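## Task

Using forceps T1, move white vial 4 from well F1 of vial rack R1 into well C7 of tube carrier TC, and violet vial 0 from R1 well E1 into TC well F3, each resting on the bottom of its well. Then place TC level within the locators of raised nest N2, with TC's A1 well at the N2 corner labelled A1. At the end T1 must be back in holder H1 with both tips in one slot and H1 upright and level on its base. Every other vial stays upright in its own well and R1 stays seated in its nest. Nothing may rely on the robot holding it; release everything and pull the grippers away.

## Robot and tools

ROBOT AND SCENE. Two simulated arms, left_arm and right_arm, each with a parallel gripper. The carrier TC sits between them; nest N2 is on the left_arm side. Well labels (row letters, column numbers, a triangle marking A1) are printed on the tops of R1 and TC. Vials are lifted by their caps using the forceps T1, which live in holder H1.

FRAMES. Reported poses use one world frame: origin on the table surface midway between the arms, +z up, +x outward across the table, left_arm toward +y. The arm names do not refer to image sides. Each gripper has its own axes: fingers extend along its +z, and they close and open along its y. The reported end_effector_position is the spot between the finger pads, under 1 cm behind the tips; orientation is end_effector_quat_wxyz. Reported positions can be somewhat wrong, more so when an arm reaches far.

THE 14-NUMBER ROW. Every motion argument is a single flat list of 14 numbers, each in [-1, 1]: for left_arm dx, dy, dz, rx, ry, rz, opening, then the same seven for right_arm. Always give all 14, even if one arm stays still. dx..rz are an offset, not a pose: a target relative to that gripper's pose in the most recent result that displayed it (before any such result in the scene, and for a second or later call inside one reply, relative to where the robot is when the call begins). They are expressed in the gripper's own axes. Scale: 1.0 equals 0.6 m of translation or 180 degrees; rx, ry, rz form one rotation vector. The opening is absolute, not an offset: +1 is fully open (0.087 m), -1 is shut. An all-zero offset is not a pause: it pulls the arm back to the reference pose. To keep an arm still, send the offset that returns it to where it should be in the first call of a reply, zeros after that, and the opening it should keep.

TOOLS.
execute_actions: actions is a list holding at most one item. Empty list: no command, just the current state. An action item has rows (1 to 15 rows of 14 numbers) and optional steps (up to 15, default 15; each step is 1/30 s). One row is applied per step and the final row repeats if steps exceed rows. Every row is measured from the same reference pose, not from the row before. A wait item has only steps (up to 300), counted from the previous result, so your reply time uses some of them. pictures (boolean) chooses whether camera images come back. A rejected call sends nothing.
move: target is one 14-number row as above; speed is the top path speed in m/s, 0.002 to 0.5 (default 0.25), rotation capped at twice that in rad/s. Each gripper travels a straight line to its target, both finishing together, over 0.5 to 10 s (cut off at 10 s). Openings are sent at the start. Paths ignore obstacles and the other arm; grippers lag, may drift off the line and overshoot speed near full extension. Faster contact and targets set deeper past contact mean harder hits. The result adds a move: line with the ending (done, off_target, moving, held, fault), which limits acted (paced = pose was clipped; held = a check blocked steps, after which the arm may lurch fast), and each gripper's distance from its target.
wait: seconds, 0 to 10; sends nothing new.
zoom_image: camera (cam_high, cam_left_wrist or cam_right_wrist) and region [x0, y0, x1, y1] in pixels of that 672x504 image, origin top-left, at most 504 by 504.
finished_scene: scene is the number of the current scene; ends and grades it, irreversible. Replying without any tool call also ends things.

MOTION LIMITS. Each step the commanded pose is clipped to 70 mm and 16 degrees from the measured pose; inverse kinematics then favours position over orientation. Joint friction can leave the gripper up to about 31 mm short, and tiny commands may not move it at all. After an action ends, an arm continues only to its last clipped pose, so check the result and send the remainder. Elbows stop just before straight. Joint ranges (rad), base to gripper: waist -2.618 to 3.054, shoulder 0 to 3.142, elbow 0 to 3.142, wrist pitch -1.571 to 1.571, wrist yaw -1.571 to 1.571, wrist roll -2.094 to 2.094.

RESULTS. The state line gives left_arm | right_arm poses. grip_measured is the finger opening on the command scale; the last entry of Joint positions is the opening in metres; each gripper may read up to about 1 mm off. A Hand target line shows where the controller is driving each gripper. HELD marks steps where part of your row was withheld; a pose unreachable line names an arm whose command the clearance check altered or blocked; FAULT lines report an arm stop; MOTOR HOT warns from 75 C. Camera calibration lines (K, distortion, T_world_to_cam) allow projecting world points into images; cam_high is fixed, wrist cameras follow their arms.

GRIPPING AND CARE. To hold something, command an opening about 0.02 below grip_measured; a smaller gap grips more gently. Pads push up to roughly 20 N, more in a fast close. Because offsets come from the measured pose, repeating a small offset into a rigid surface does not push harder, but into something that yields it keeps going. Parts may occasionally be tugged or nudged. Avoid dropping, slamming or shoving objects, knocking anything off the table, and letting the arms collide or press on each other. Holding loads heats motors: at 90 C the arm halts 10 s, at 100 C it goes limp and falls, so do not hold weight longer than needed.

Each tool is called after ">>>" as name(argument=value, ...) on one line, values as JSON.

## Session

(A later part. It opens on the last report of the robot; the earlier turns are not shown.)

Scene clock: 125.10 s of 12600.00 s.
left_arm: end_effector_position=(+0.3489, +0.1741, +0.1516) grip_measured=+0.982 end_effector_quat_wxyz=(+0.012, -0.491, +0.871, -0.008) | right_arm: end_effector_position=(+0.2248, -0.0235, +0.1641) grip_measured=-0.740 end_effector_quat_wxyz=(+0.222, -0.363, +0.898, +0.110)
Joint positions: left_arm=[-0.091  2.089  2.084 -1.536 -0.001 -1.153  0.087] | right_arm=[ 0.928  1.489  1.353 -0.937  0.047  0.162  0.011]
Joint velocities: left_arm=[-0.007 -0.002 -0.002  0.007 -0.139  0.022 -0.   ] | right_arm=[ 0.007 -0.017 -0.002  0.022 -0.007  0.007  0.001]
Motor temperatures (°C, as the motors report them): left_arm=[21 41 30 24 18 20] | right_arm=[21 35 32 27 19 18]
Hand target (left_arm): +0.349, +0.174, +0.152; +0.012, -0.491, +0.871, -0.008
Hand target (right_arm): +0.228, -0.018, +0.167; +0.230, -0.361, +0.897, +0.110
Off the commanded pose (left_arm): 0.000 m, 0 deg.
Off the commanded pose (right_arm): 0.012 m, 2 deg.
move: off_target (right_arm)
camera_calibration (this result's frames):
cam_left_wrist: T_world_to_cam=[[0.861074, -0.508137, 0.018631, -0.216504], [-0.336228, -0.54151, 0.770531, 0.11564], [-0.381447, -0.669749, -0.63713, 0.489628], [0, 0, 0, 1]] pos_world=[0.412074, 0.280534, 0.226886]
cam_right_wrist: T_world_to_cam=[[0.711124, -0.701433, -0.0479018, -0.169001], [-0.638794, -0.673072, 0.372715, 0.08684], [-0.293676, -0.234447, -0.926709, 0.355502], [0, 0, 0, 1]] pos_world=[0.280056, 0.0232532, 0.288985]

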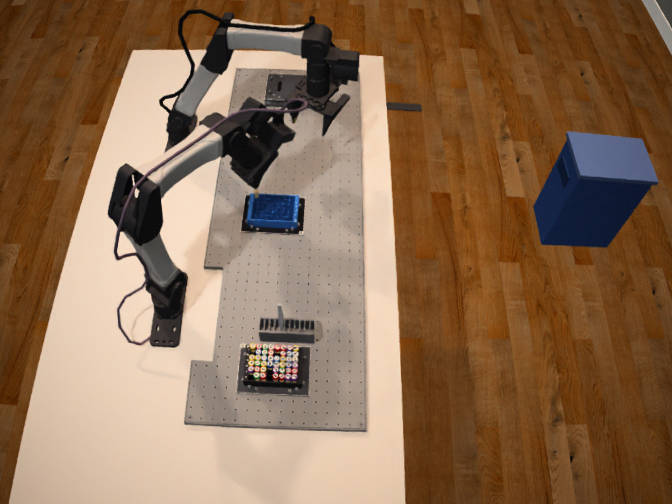

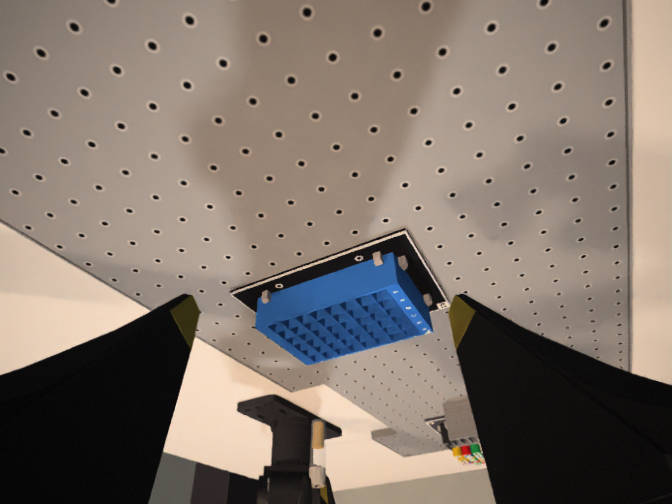

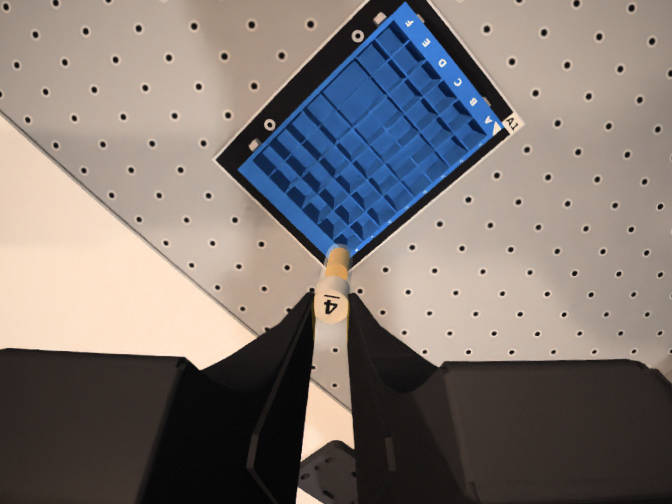

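>>> move(target=[0,0,0,0,0,0,1,0.048,-0.002,0.092,0,0,0,-0.78], speed=0.05)

>>> zoom_image(camera="cam_right_wrist", region=[220,130,460,330])

>>> zoom_image(camera="cam_left_wrist", region=[240,270,440,430])

Scene clock: 141.87 s of 12600.00 s.
left_arm: end_effector_position=(+0.3489, +0.1741, +0.1516) grip_measured=+0.982 end_effector_quat_wxyz=(+0.012, -0.491, +0.871, -0.008) | right_arm: end_effector_position=(+0.2269, -0.0210, +0.1103) grip_measured=-0.740 end_effector_quat_wxyz=(+0.228, -0.361, +0.897, +0.113)
Joint positions: left_arm=[-0.091  2.089  2.084 -1.536 -0.001 -1.153  0.087] | right_arm=[ 0.928  1.489  1.135 -0.703  0.048  0.164  0.011]
Joint velocities: left_arm=[ 0.002  0.002 -0.002 -0.066 -0.007  0.007 -0.001] | right_arm=[-0.022  0.002 -0.002  0.022 -0.051  0.007 -0.   ]
Motor temperatures (°C, as the motors report them): left_arm=[21 42 30 24 18 20] | right_arm=[21 34 34 29 19 18]
Hand target (left_arm): +0.349, +0.174, +0.152; +0.012, -0.491, +0.871, -0.008
Hand target (right_arm): +0.225, -0.023, +0.102; +0.222, -0.363, +0.898, +0.110
Off the commanded pose (left_arm): 0.000 m, 0 deg.
Off the commanded pose (right_arm): 0.009 m, 1 deg.
After step 90, 12.07 s passed at rest.
move: done
camera_calibration (this result's frames):
cam_left_wrist: T_world_to_cam=[[0.861074, -0.508137, 0.018631, -0.216504], [-0.336228, -0.54151, 0.770531, 0.11564], [-0.381447, -0.669749, -0.63713, 0.489628], [0, 0, 0, 1]] pos_world=[0.412074, 0.280534, 0.226886]
cam_right_wrist: T_world_to_cam=[[0.709881, -0.702564, -0.0497357, -0.17081], [-0.643759, -0.675868, 0.358854, 0.112541], [-0.285732, -0.222726, -0.932068, 0.30594], [0, 0, 0, 1]] pos_world=[0.281121, 0.0241987, 0.236275]

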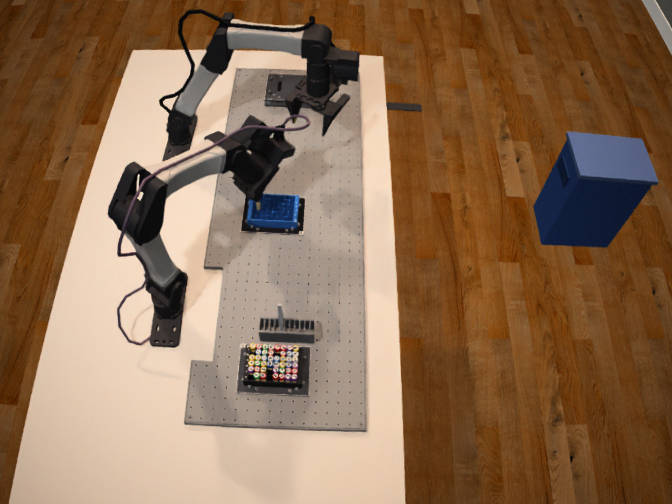

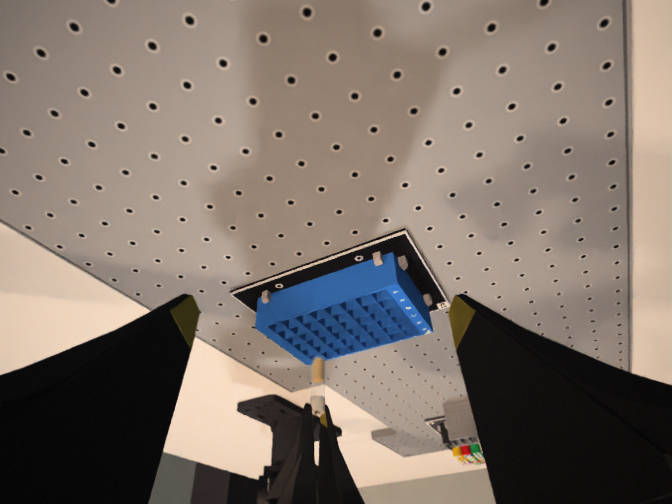

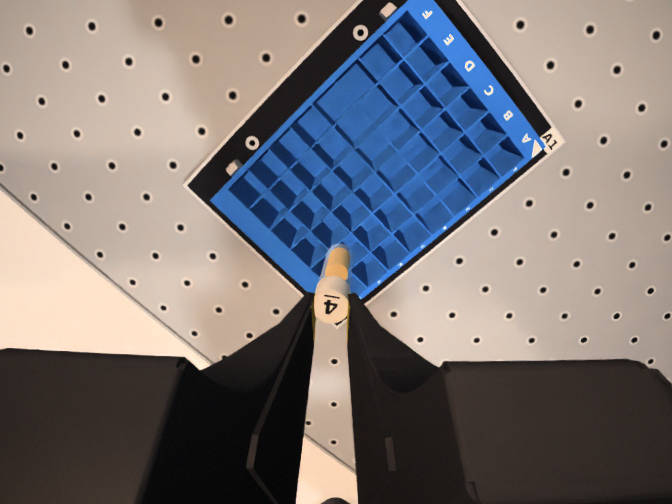

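Region (220, 130, 460, 330) of cam_right_wrist's 672x504 image, scaled by 2.100, with more detail than that image has.

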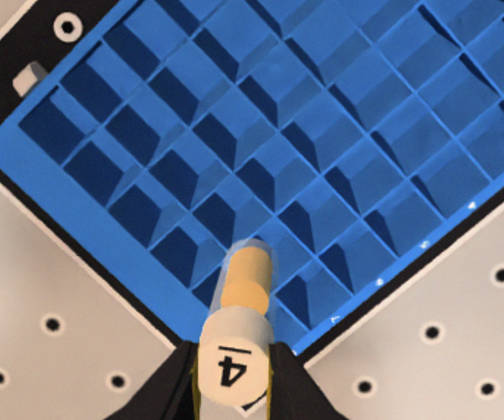

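Region (240, 270, 440, 430) of cam_left_wrist's 672x504 image, scaled by 2.520, with more detail than that image has; it fills the top 403 rows of this view, and the rest is white.

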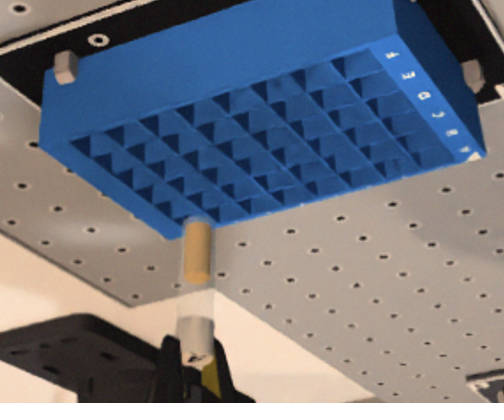

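>>> move(target=[0,0,0,0,0,0,1,0.007,0.012,0.027,0,0,0,-0.78], speed=0.02)

>>> zoom_image(camera="cam_right_wrist", region=[220,130,460,330])

>>> zoom_image(camera="cam_left_wrist", region=[240,270,440,430])

Scene clock: 152.90 s of 12600.00 s.
left_arm: end_effector_position=(+0.3489, +0.1741, +0.1516) grip_measured=+0.982 end_effector_quat_wxyz=(+0.012, -0.491, +0.871, -0.008) | right_arm: end_effector_position=(+0.2281, -0.0115, +0.1058) grip_measured=-0.740 end_effector_quat_wxyz=(+0.236, -0.359, +0.895, +0.122)
Joint positions: left_arm=[-0.091  2.089  2.084 -1.536 -0.001 -1.153  0.087] | right_arm=[ 0.94   1.503  1.121 -0.653  0.048  0.177  0.011]
Joint velocities: left_arm=[-0.012 -0.007 -0.012  0.066  0.081 -0.051 -0.001] | right_arm=[-0.007 -0.012 -0.007 -0.037 -0.081 -0.051  0.   ]
Motor temperatures (°C, as the motors report them): left_arm=[21 42 30 24 18 20] | right_arm=[21 34 33 29 18 18]
Hand target (left_arm): +0.349, +0.174, +0.152; +0.012, -0.491, +0.871, -0.008
Hand target (right_arm): +0.224, -0.013, +0.095; +0.228, -0.361, +0.897, +0.113
Off the commanded pose (left_arm): 0.000 m, 0 deg.
Off the commanded pose (right_arm): 0.012 m, 1 deg.
After step 90, 6.77 s passed at rest.
move: off_target (right_arm)
camera_calibration (this result's frames):
cam_left_wrist: T_world_to_cam=[[0.861074, -0.508137, 0.018631, -0.216504], [-0.336228, -0.54151, 0.770531, 0.11564], [-0.381447, -0.669749, -0.63713, 0.489628], [0, 0, 0, 1]] pos_world=[0.412074, 0.280534, 0.226886]
cam_right_wrist: T_world_to_cam=[[0.710536, -0.701099, -0.059988, -0.16427], [-0.646459, -0.684068, 0.337848, 0.124051], [-0.277901, -0.201273, -0.939287, 0.303394], [0, 0, 0, 1]] pos_world=[0.281227, 0.0307551, 0.23321]

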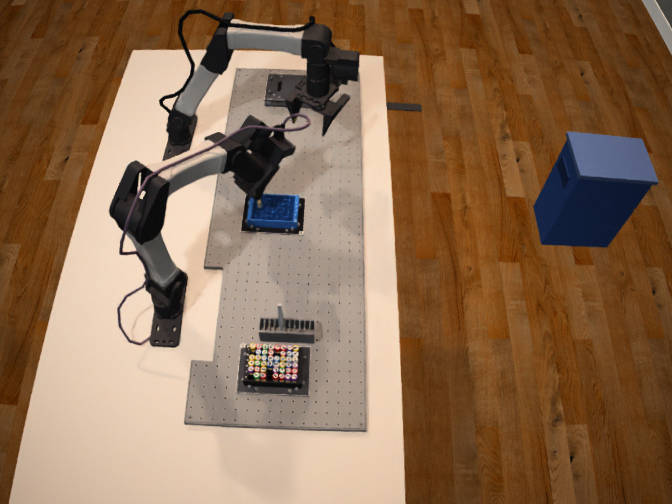

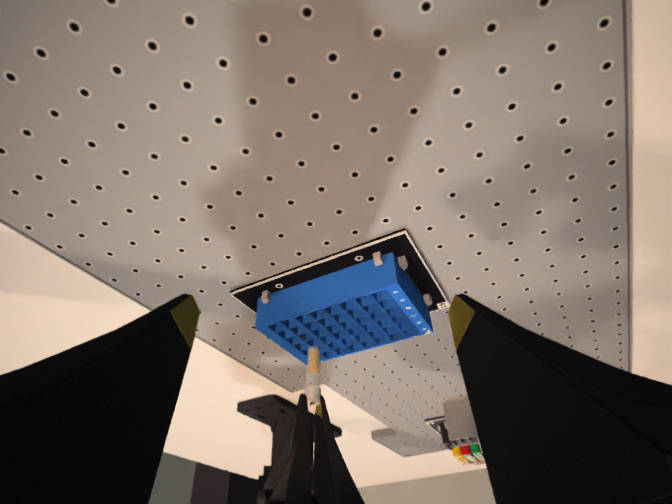

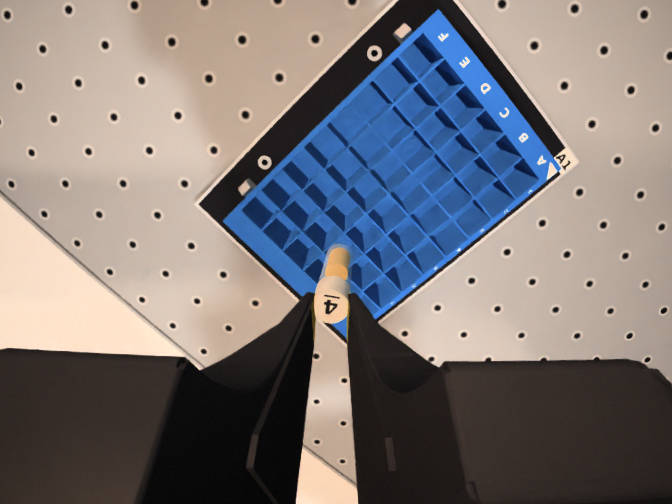

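Region (220, 130, 460, 330) of cam_right_wrist's 672x504 image, scaled by 2.100, with more detail than that image has.

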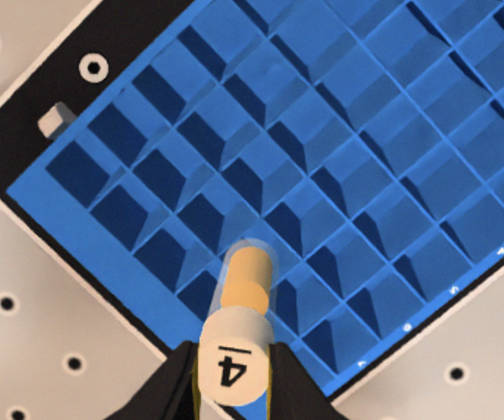

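Region (240, 270, 440, 430) of cam_left_wrist's 672x504 image, scaled by 2.520, with more detail than that image has; it fills the top 403 rows of this view, and the rest is white.

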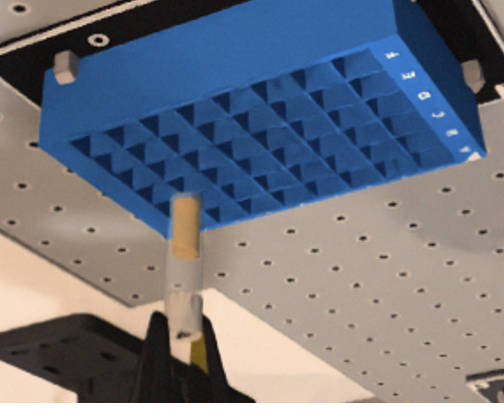

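>>> move(target=[0,0,0,0,0,0,1,0.023,-0.010,0.016,0,0.012,0,-0.78], speed=0.015)

>>> zoom_image(camera="cam_right_wrist", region=[220,130,460,330])

>>> zoom_image(camera="cam_left_wrist", region=[240,270,440,430])

Scene clock: 162.03 s of 12600.00 s.
left_arm: end_effector_position=(+0.3489, +0.1741, +0.1516) grip_measured=+0.982 end_effector_quat_wxyz=(+0.012, -0.491, +0.871, -0.008) | right_arm: end_effector_position=(+0.2282, -0.0155, +0.1011) grip_measured=-0.740 end_effector_quat_wxyz=(+0.232, -0.360, +0.896, +0.118)
Joint positions: left_arm=[-0.091  2.089  2.084 -1.536 -0.001 -1.153  0.087] | right_arm=[ 0.932  1.503  1.106 -0.649  0.046  0.17   0.011]
Joint velocities: left_arm=[-0.022 -0.007 -0.002  0.007  0.081  0.081  0.   ] | right_arm=[-0.002  0.007 -0.022 -0.037  0.022  0.007 -0.   ]
Motor temperatures (°C, as the motors report them): left_arm=[21 42 30 24 18 20] | right_arm=[21 34 33 30 18 18]
Hand target (left_arm): +0.349, +0.174, +0.152; +0.012, -0.491, +0.871, -0.008
Hand target (right_arm): +0.227, -0.021, +0.091; +0.219, -0.361, +0.899, +0.115
Off the commanded pose (left_arm): 0.000 m, 0 deg.
Off the commanded pose (right_arm): 0.012 m, 2 deg.
After step 90, 4.53 s passed at rest.
move: off_target (right_arm)
camera_calibration (this result's frames):
cam_left_wrist: T_world_to_cam=[[0.861074, -0.508137, 0.018631, -0.216504], [-0.336228, -0.54151, 0.770531, 0.11564], [-0.381447, -0.669749, -0.63713, 0.489628], [0, 0, 0, 1]] pos_world=[0.412074, 0.280534, 0.226886]
cam_right_wrist: T_world_to_cam=[[0.710219, -0.701734, -0.0562015, -0.16779], [-0.644774, -0.680457, 0.348202, 0.121579], [-0.282588, -0.211063, -0.935733, 0.298722], [0, 0, 0, 1]] pos_world=[0.281974, 0.0280343, 0.22776]

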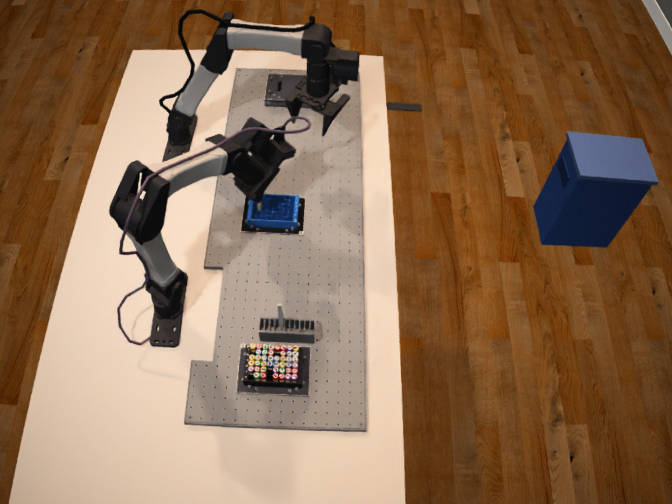

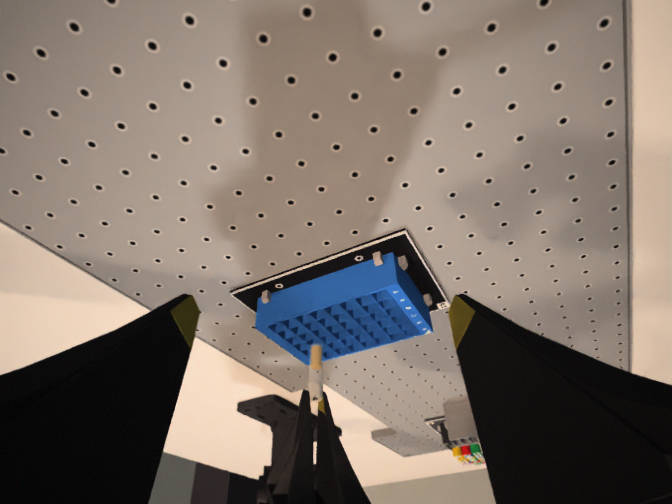

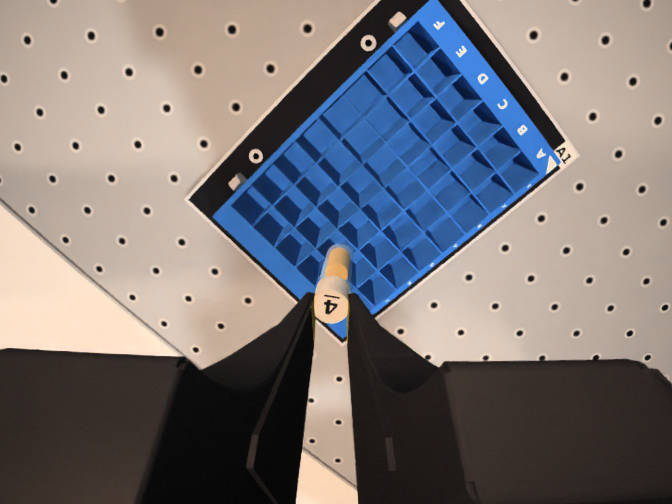

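Region (220, 130, 460, 330) of cam_right_wrist's 672x504 image, scaled by 2.100, with more detail than that image has.

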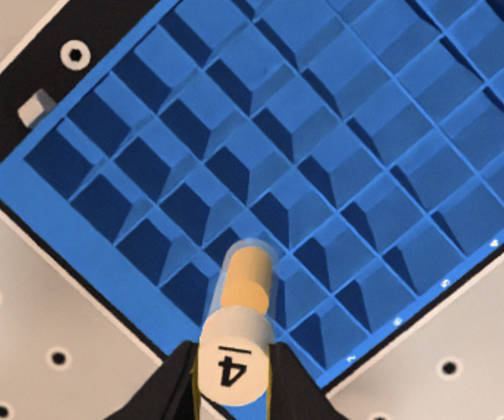

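Region (240, 270, 440, 430) of cam_left_wrist's 672x504 image, scaled by 2.520, with more detail than that image has; it fills the top 403 rows of this view, and the rest is white.

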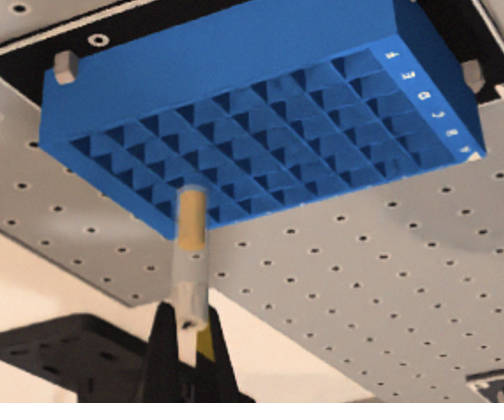

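Good. Down.

>>> move(target=[0,0,0,0,0,0,1,0.026,0.002,0.035,0,0.008,0,-0.78], speed=0.012)

>>> zoom_image(camera="cam_right_wrist", region=[220,130,460,330])

>>> zoom_image(camera="cam_left_wrist", region=[240,270,440,430])

Scene clock: 172.93 s of 12600.00 s.
left_arm: end_effector_position=(+0.3489, +0.1741, +0.1516) grip_measured=+0.982 end_effector_quat_wxyz=(+0.012, -0.491, +0.871, -0.008) | right_arm: end_effector_position=(+0.2327, -0.0093, +0.0978) grip_measured=-0.740 end_effector_quat_wxyz=(+0.247, -0.358, +0.891, +0.128)
Joint positions: left_arm=[-0.091  2.089  2.084 -1.536 -0.001 -1.153  0.087] | right_arm=[ 0.932  1.503  1.079 -0.584  0.046  0.17   0.011]
Joint velocities: left_arm=[ 0.012 -0.017 -0.002 -0.007  0.007 -0.022  0.   ] | right_arm=[-0.017 -0.002  0.007  0.037 -0.037  0.066  0.   ]
Motor temperatures (°C, as the motors report them): left_arm=[21 42 30 24 18 20] | right_arm=[21 33 33 30 18 18]
Hand target (left_arm): +0.349, +0.174, +0.152; +0.012, -0.491, +0.871, -0.008
Hand target (right_arm): +0.224, -0.017, +0.076; +0.221, -0.361, +0.899, +0.114
Off the commanded pose (left_arm): 0.000 m, 0 deg.
Off the commanded pose (right_arm): 0.025 m, 4 deg.
After step 90, 5.50 s passed at rest.
move: off_target (right_arm)
camera_calibration (this result's frames):
cam_left_wrist: T_world_to_cam=[[0.861074, -0.508137, 0.018631, -0.216504], [-0.336228, -0.54151, 0.770531, 0.11564], [-0.381447, -0.669749, -0.63713, 0.489628], [0, 0, 0, 1]] pos_world=[0.412074, 0.280534, 0.226886]
cam_right_wrist: T_world_to_cam=[[0.711759, -0.699702, -0.061777, -0.166598], [-0.651898, -0.690755, 0.312869, 0.134888], [-0.261588, -0.182415, -0.947785, 0.294807], [0, 0, 0, 1]] pos_world=[0.283629, 0.0303828, 0.22692]

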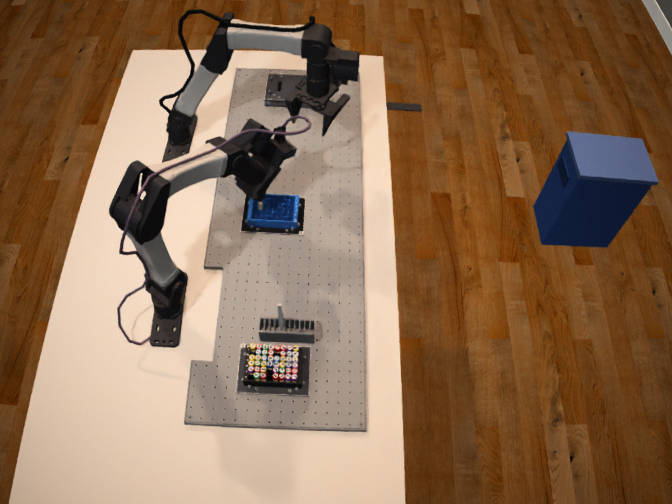

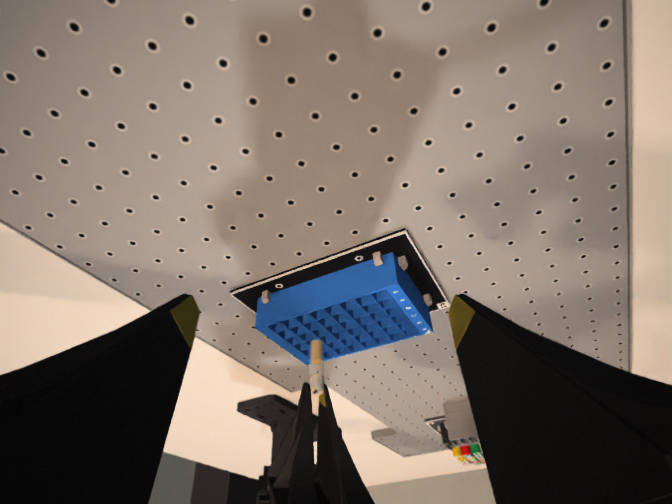

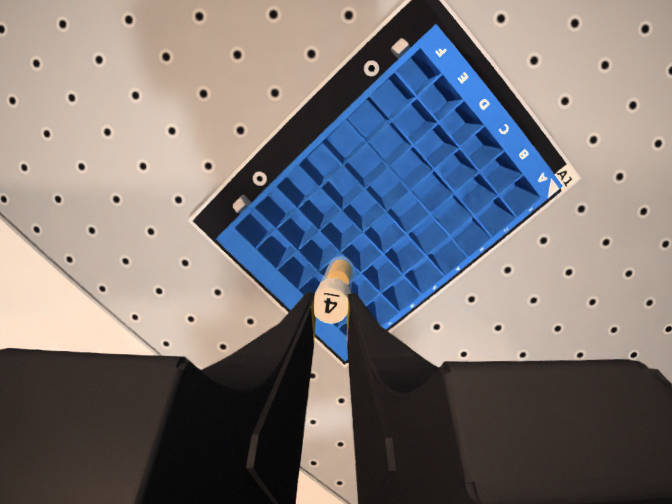

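Region (220, 130, 460, 330) of cam_right_wrist's 672x504 image, scaled by 2.100, with more detail than that image has.

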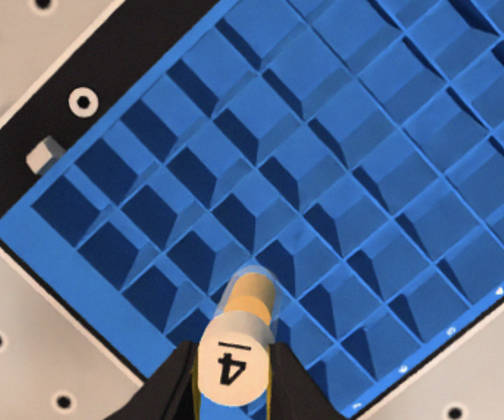

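Region (240, 270, 440, 430) of cam_left_wrist's 672x504 image, scaled by 2.520, with more detail than that image has; it fills the top 403 rows of this view, and the rest is white.

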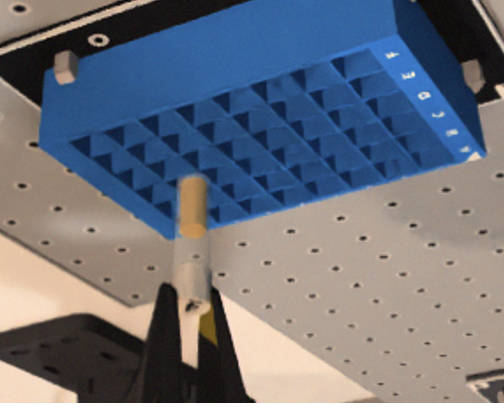

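>>> move(target=[0,0,0,0,0,0,1,0.026,0,0.012,0,0.02,0,-0.78], speed=0.012)

>>> zoom_image(camera="cam_right_wrist", region=[220,130,460,330])

>>> zoom_image(camera="cam_left_wrist", region=[240,270,440,430])

Scene clock: 184.33 s of 12600.00 s.
left_arm: end_effector_position=(+0.3489, +0.1741, +0.1516) grip_measured=+0.982 end_effector_quat_wxyz=(+0.012, -0.491, +0.871, -0.008) | right_arm: end_effector_position=(+0.2328, -0.0093, +0.0978) grip_measured=-0.740 end_effector_quat_wxyz=(+0.248, -0.358, +0.891, +0.128)
Joint positions: left_arm=[-0.091  2.089  2.084 -1.536 -0.001 -1.153  0.087] | right_arm=[ 0.932  1.503  1.079 -0.583  0.046  0.17   0.011]
Joint velocities: left_arm=[ 0.002 -0.017  0.002 -0.022 -0.037  0.037  0.001] | right_arm=[ 0.002 -0.002 -0.022 -0.007  0.022 -0.007 -0.001]
Motor temperatures (°C, as the motors report them): left_arm=[21 43 30 24 18 20] | right_arm=[21 33 32 30 18 18]
Hand target (left_arm): +0.349, +0.174, +0.152; +0.012, -0.491, +0.871, -0.008
Hand target (right_arm): +0.226, -0.016, +0.084; +0.220, -0.361, +0.899, +0.117
Off the commanded pose (left_arm): 0.000 m, 0 deg.
Off the commanded pose (right_arm): 0.017 m, 4 deg.
After step 90, 5.53 s passed at rest.
move: off_target (right_arm)
camera_calibration (this result's frames):
cam_left_wrist: T_world_to_cam=[[0.861074, -0.508137, 0.018631, -0.216504], [-0.336228, -0.54151, 0.770531, 0.11564], [-0.381447, -0.669749, -0.63713, 0.489628], [0, 0, 0, 1]] pos_world=[0.412074, 0.280534, 0.226886]
cam_right_wrist: T_world_to_cam=[[0.711773, -0.699683, -0.0618348, -0.166588], [-0.651968, -0.690851, 0.312509, 0.135023], [-0.261376, -0.182121, -0.9479, 0.294739], [0, 0, 0, 1]] pos_world=[0.283642, 0.0304007, 0.226886]

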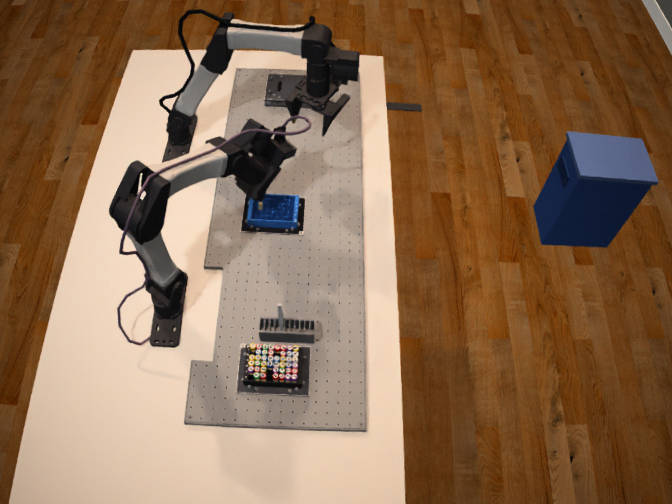

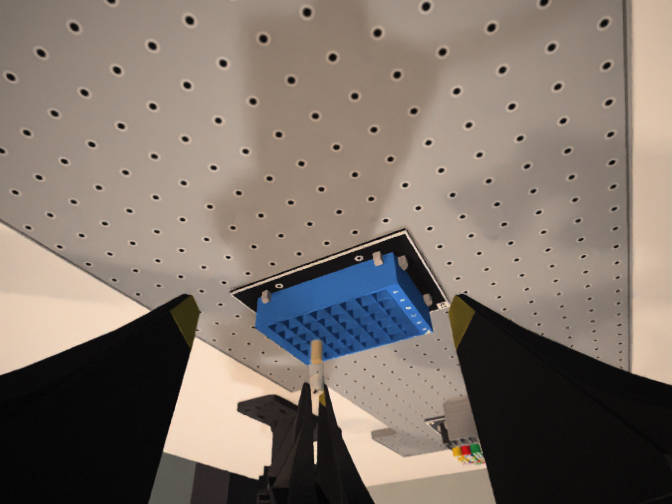

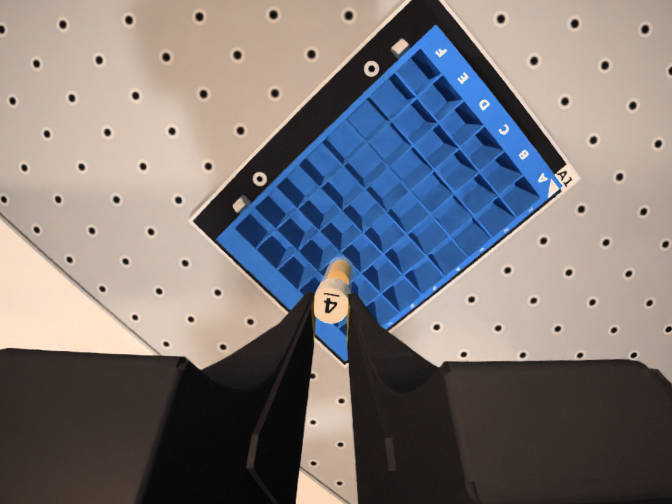

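Region (220, 130, 460, 330) of cam_right_wrist's 672x504 image, scaled by 2.100, with more detail than that image has.

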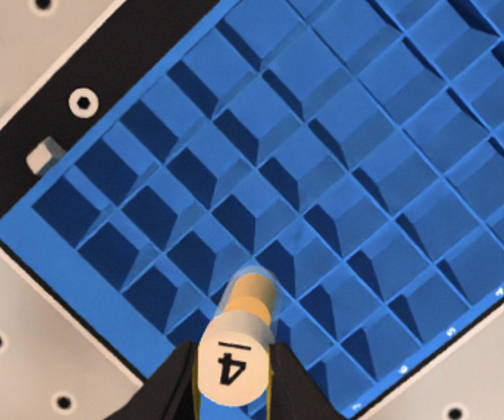

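Region (240, 270, 440, 430) of cam_left_wrist's 672x504 image, scaled by 2.520, with more detail than that image has; it fills the top 403 rows of this view, and the rest is white.

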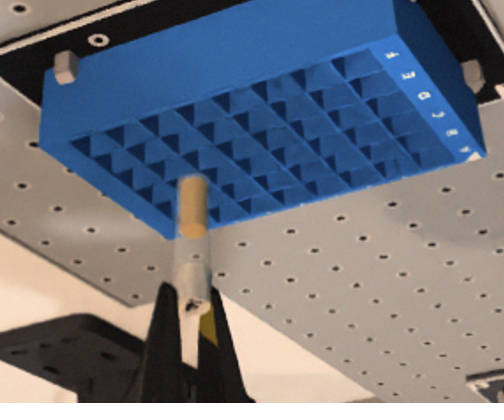

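Pure horizontal back.

>>> move(target=[0,0,0,0,0,0,1,0.02,0.003,-0.011,0,0,0,-0.78], speed=0.012)

>>> zoom_image(camera="cam_right_wrist", region=[220,130,460,330])

>>> zoom_image(camera="cam_left_wrist", region=[240,270,440,430])

Scene clock: 192.70 s of 12600.00 s.
left_arm: end_effector_position=(+0.3489, +0.1741, +0.1516) grip_measured=+0.982 end_effector_quat_wxyz=(+0.012, -0.491, +0.871, -0.008) | right_arm: end_effector_position=(+0.2293, -0.0137, +0.1021) grip_measured=-0.740 end_effector_quat_wxyz=(+0.253, -0.354, +0.890, +0.133)
Joint positions: left_arm=[-0.091  2.089  2.084 -1.536 -0.001 -1.153  0.087] | right_arm=[ 0.932  1.465  1.056 -0.583  0.046  0.175  0.011]
Joint velocities: left_arm=[ 0.002 -0.002 -0.017  0.051 -0.051  0.037 -0.002] | right_arm=[ 0.022 -0.017  0.002  0.037 -0.081 -0.022  0.   ]
Motor temperatures (°C, as the motors report them): left_arm=[21 43 30 24 18 20] | right_arm=[21 33 33 29 18 18]
Hand target (left_arm): +0.349, +0.174, +0.152; +0.012, -0.491, +0.871, -0.008
Hand target (right_arm): +0.222, -0.017, +0.097; +0.247, -0.358, +0.891, +0.128
Off the commanded pose (left_arm): 0.000 m, 0 deg.
Off the commanded pose (right_arm): 0.010 m, 1 deg.
After step 90, 4.00 s passed at rest.
move: done
camera_calibration (this result's frames):
cam_left_wrist: T_world_to_cam=[[0.861074, -0.508137, 0.018631, -0.216504], [-0.336228, -0.54151, 0.770531, 0.11564], [-0.381447, -0.669749, -0.63713, 0.489628], [0, 0, 0, 1]] pos_world=[0.412074, 0.280534, 0.226886]
cam_right_wrist: T_world_to_cam=[[0.709295, -0.701735, -0.0668469, -0.165912], [-0.656952, -0.692439, 0.29823, 0.13094], [-0.255566, -0.167618, -0.95215, 0.296491], [0, 0, 0, 1]] pos_world=[0.279475, 0.023939, 0.232163]

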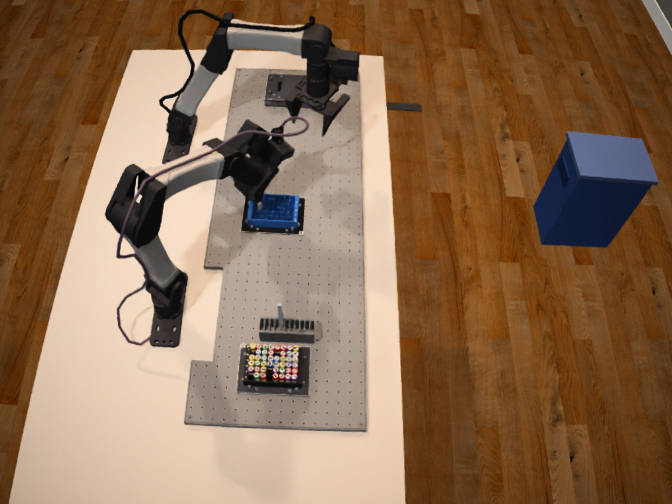

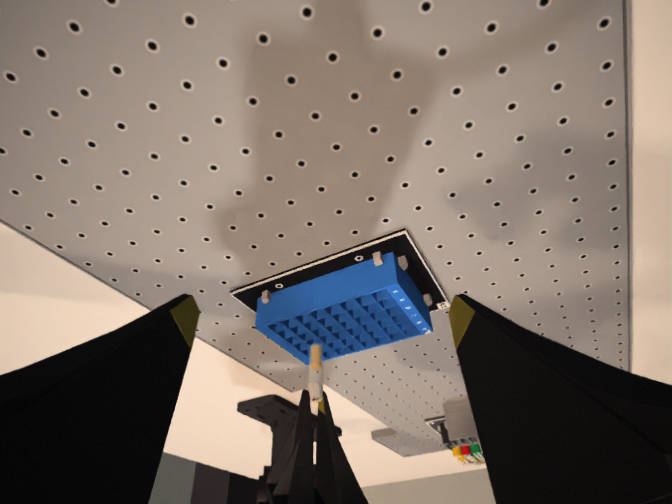

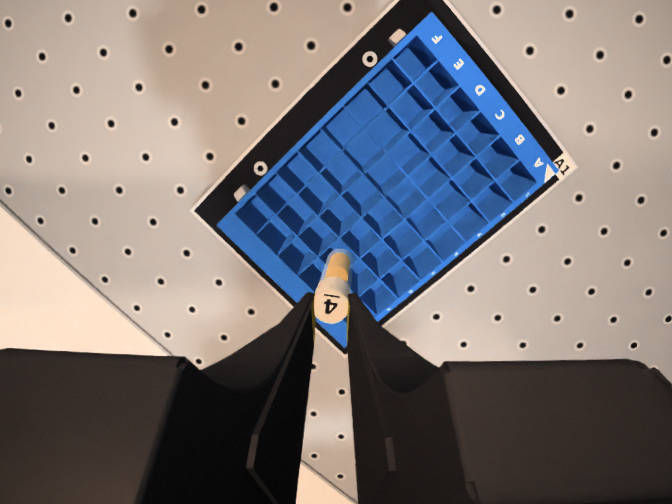

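Region (220, 130, 460, 330) of cam_right_wrist's 672x504 image, scaled by 2.100, with more detail than that image has.

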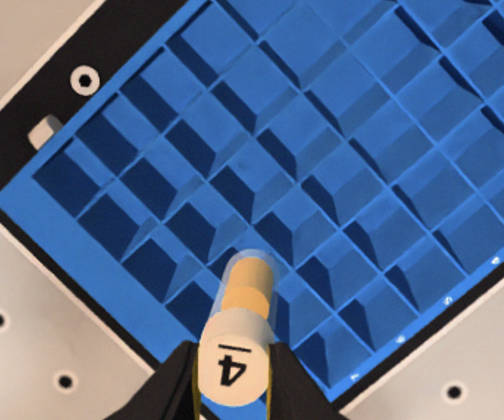

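Region (240, 270, 440, 430) of cam_left_wrist's 672x504 image, scaled by 2.520, with more detail than that image has; it fills the top 403 rows of this view, and the rest is white.

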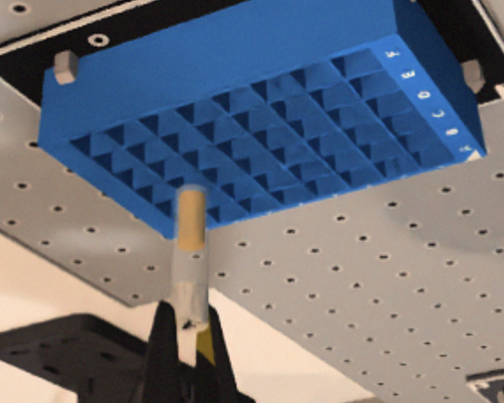

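>>> move(target=[0,0,0,0,0,0,1,0.026,0,0.019,0,0.013,0,-0.78], speed=0.012)

>>> zoom_image(camera="cam_right_wrist", region=[220,130,460,330])

>>> zoom_image(camera="cam_left_wrist", region=[240,270,440,430])

Scene clock: 206.90 s of 12600.00 s.
left_arm: end_effector_position=(+0.3489, +0.1741, +0.1516) grip_measured=+0.982 end_effector_quat_wxyz=(+0.012, -0.491, +0.871, -0.008) | right_arm: end_effector_position=(+0.2285, -0.0147, +0.0988) grip_measured=-0.740 end_effector_quat_wxyz=(+0.252, -0.354, +0.891, +0.132)
Joint positions: left_arm=[-0.091  2.089  2.084 -1.536 -0.001 -1.153  0.087] | right_arm=[ 0.932  1.465  1.044 -0.574  0.046  0.175  0.011]
Joint velocities: left_arm=[-0.007  0.012 -0.002  0.037  0.095  0.022  0.001] | right_arm=[ 0.002  0.002 -0.002 -0.066  0.022  0.022 -0.001]
Motor temperatures (°C, as the motors report them): left_arm=[21 43 30 24 18 20] | right_arm=[21 34 32 30 18 18]
Hand target (left_arm): +0.349, +0.174, +0.152; +0.012, -0.491, +0.871, -0.008
Hand target (right_arm): +0.224, -0.019, +0.085; +0.235, -0.357, +0.895, +0.125
Off the commanded pose (left_arm): 0.000 m, 0 deg.
Off the commanded pose (right_arm): 0.016 m, 2 deg.
After step 90, 9.27 s passed at rest.
move: off_target (right_arm)
camera_calibration (this result's frames):
cam_left_wrist: T_world_to_cam=[[0.861074, -0.508137, 0.018631, -0.216504], [-0.336228, -0.54151, 0.770531, 0.11564], [-0.381447, -0.669749, -0.63713, 0.489628], [0, 0, 0, 1]] pos_world=[0.412074, 0.280534, 0.226886]
cam_right_wrist: T_world_to_cam=[[0.708926, -0.702138, -0.0665226, -0.166282], [-0.656524, -0.691435, 0.301486, 0.130285], [-0.257681, -0.170057, -0.951147, 0.293239], [0, 0, 0, 1]] pos_world=[0.278979, 0.0231979, 0.228573]

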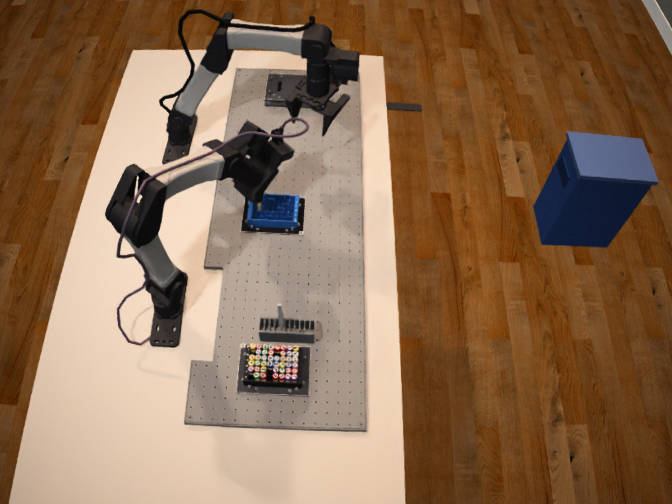

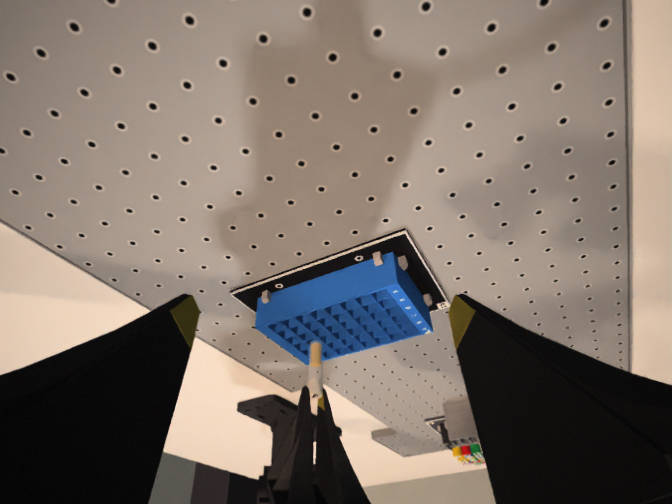

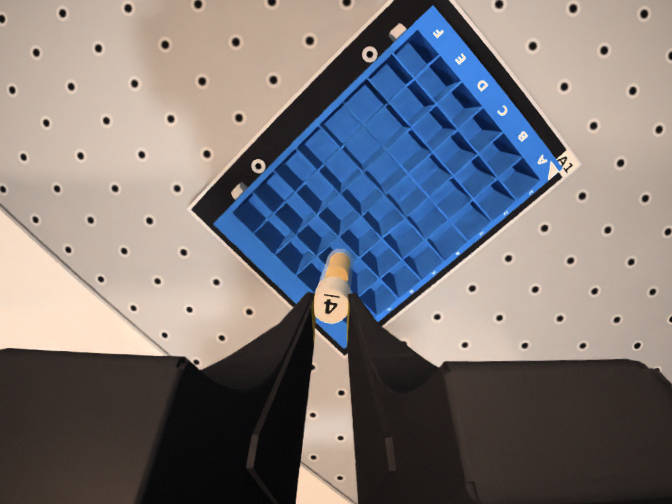

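Region (220, 130, 460, 330) of cam_right_wrist's 672x504 image, scaled by 2.100, with more detail than that image has.

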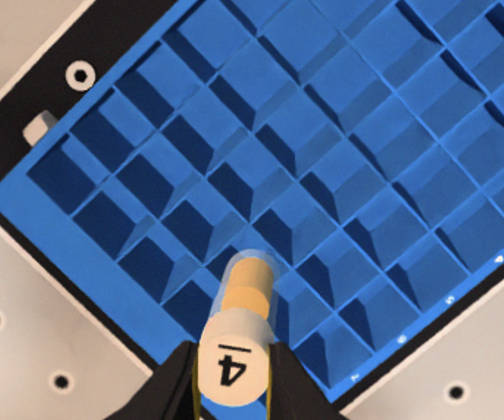

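Region (240, 270, 440, 430) of cam_left_wrist's 672x504 image, scaled by 2.520, with more detail than that image has; it fills the top 403 rows of this view, and the rest is white.

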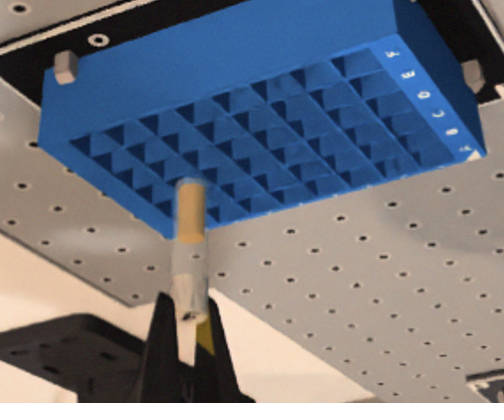

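>>> move(target=[0,0,0,0,0,0,1,0.015,0,0.022,0,0,0,-0.78], speed=0.012)

>>> zoom_image(camera="cam_right_wrist", region=[220,130,460,330])

>>> zoom_image(camera="cam_left_wrist", region=[240,270,440,430])

Scene clock: 219.33 s of 12600.00 s.
left_arm: end_effector_position=(+0.3489, +0.1741, +0.1516) grip_measured=+0.982 end_effector_quat_wxyz=(+0.012, -0.491, +0.871, -0.008) | right_arm: end_effector_position=(+0.2335, -0.0080, +0.0985) grip_measured=-0.740 end_effector_quat_wxyz=(+0.268, -0.352, +0.885, +0.142)
Joint positions: left_arm=[-0.091  2.089  2.084 -1.536 -0.001 -1.153  0.087] | right_arm=[ 0.932  1.465  1.026 -0.515  0.047  0.175  0.011]
Joint velocities: left_arm=[ 0.002  0.002 -0.017  0.022 -0.037 -0.007 -0.   ] | right_arm=[-0.002 -0.002 -0.002 -0.081  0.022 -0.051 -0.001]
Motor temperatures (°C, as the motors report them): left_arm=[21 43 30 24 18 20] | right_arm=[21 33 32 30 18 18]
Hand target (left_arm): +0.349, +0.174, +0.152; +0.012, -0.491, +0.871, -0.008
Hand target (right_arm): +0.228, -0.015, +0.083; +0.252, -0.354, +0.891, +0.132
Off the commanded pose (left_arm): 0.000 m, 0 deg.
Off the commanded pose (right_arm): 0.018 m, 2 deg.
After step 90, 7.87 s passed at rest.
move: off_target (right_arm)
camera_calibration (this result's frames):
cam_left_wrist: T_world_to_cam=[[0.861074, -0.508137, 0.018631, -0.216504], [-0.336228, -0.54151, 0.770531, 0.11564], [-0.381447, -0.669749, -0.63713, 0.489628], [0, 0, 0, 1]] pos_world=[0.412074, 0.280534, 0.226886]
cam_right_wrist: T_world_to_cam=[[0.710437, -0.700023, -0.0724352, -0.164812], [-0.663419, -0.700502, 0.263006, 0.143644], [-0.234851, -0.138794, -0.962071, 0.291435], [0, 0, 0, 1]] pos_world=[0.280829, 0.0257003, 0.230663]

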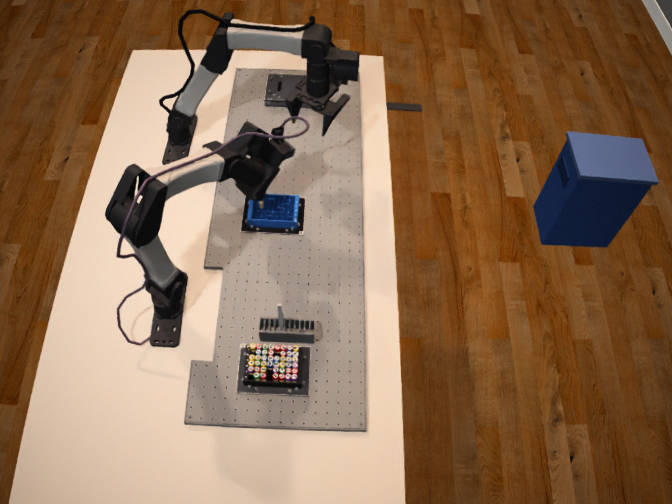

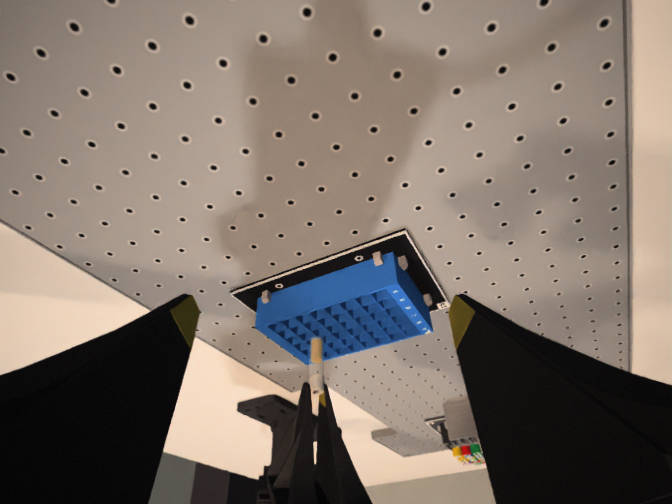

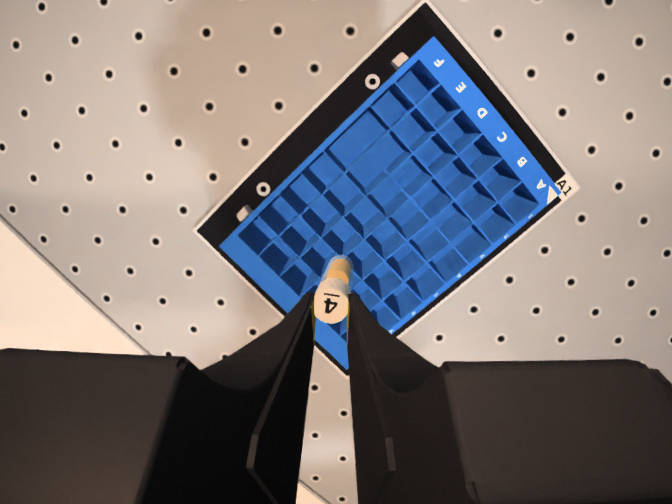

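Region (220, 130, 460, 330) of cam_right_wrist's 672x504 image, scaled by 2.100, with more detail than that image has.

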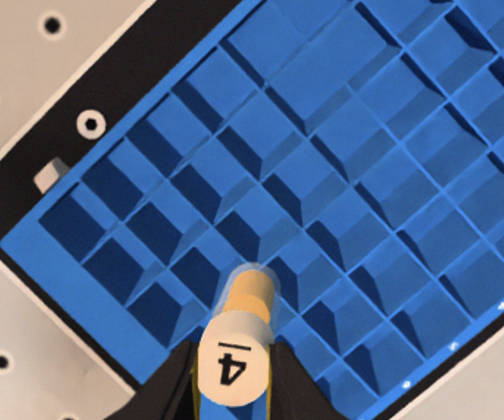

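Region (240, 270, 440, 430) of cam_left_wrist's 672x504 image, scaled by 2.520, with more detail than that image has; it fills the top 403 rows of this view, and the rest is white.

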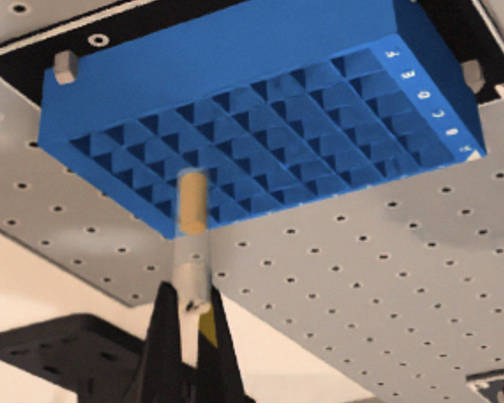

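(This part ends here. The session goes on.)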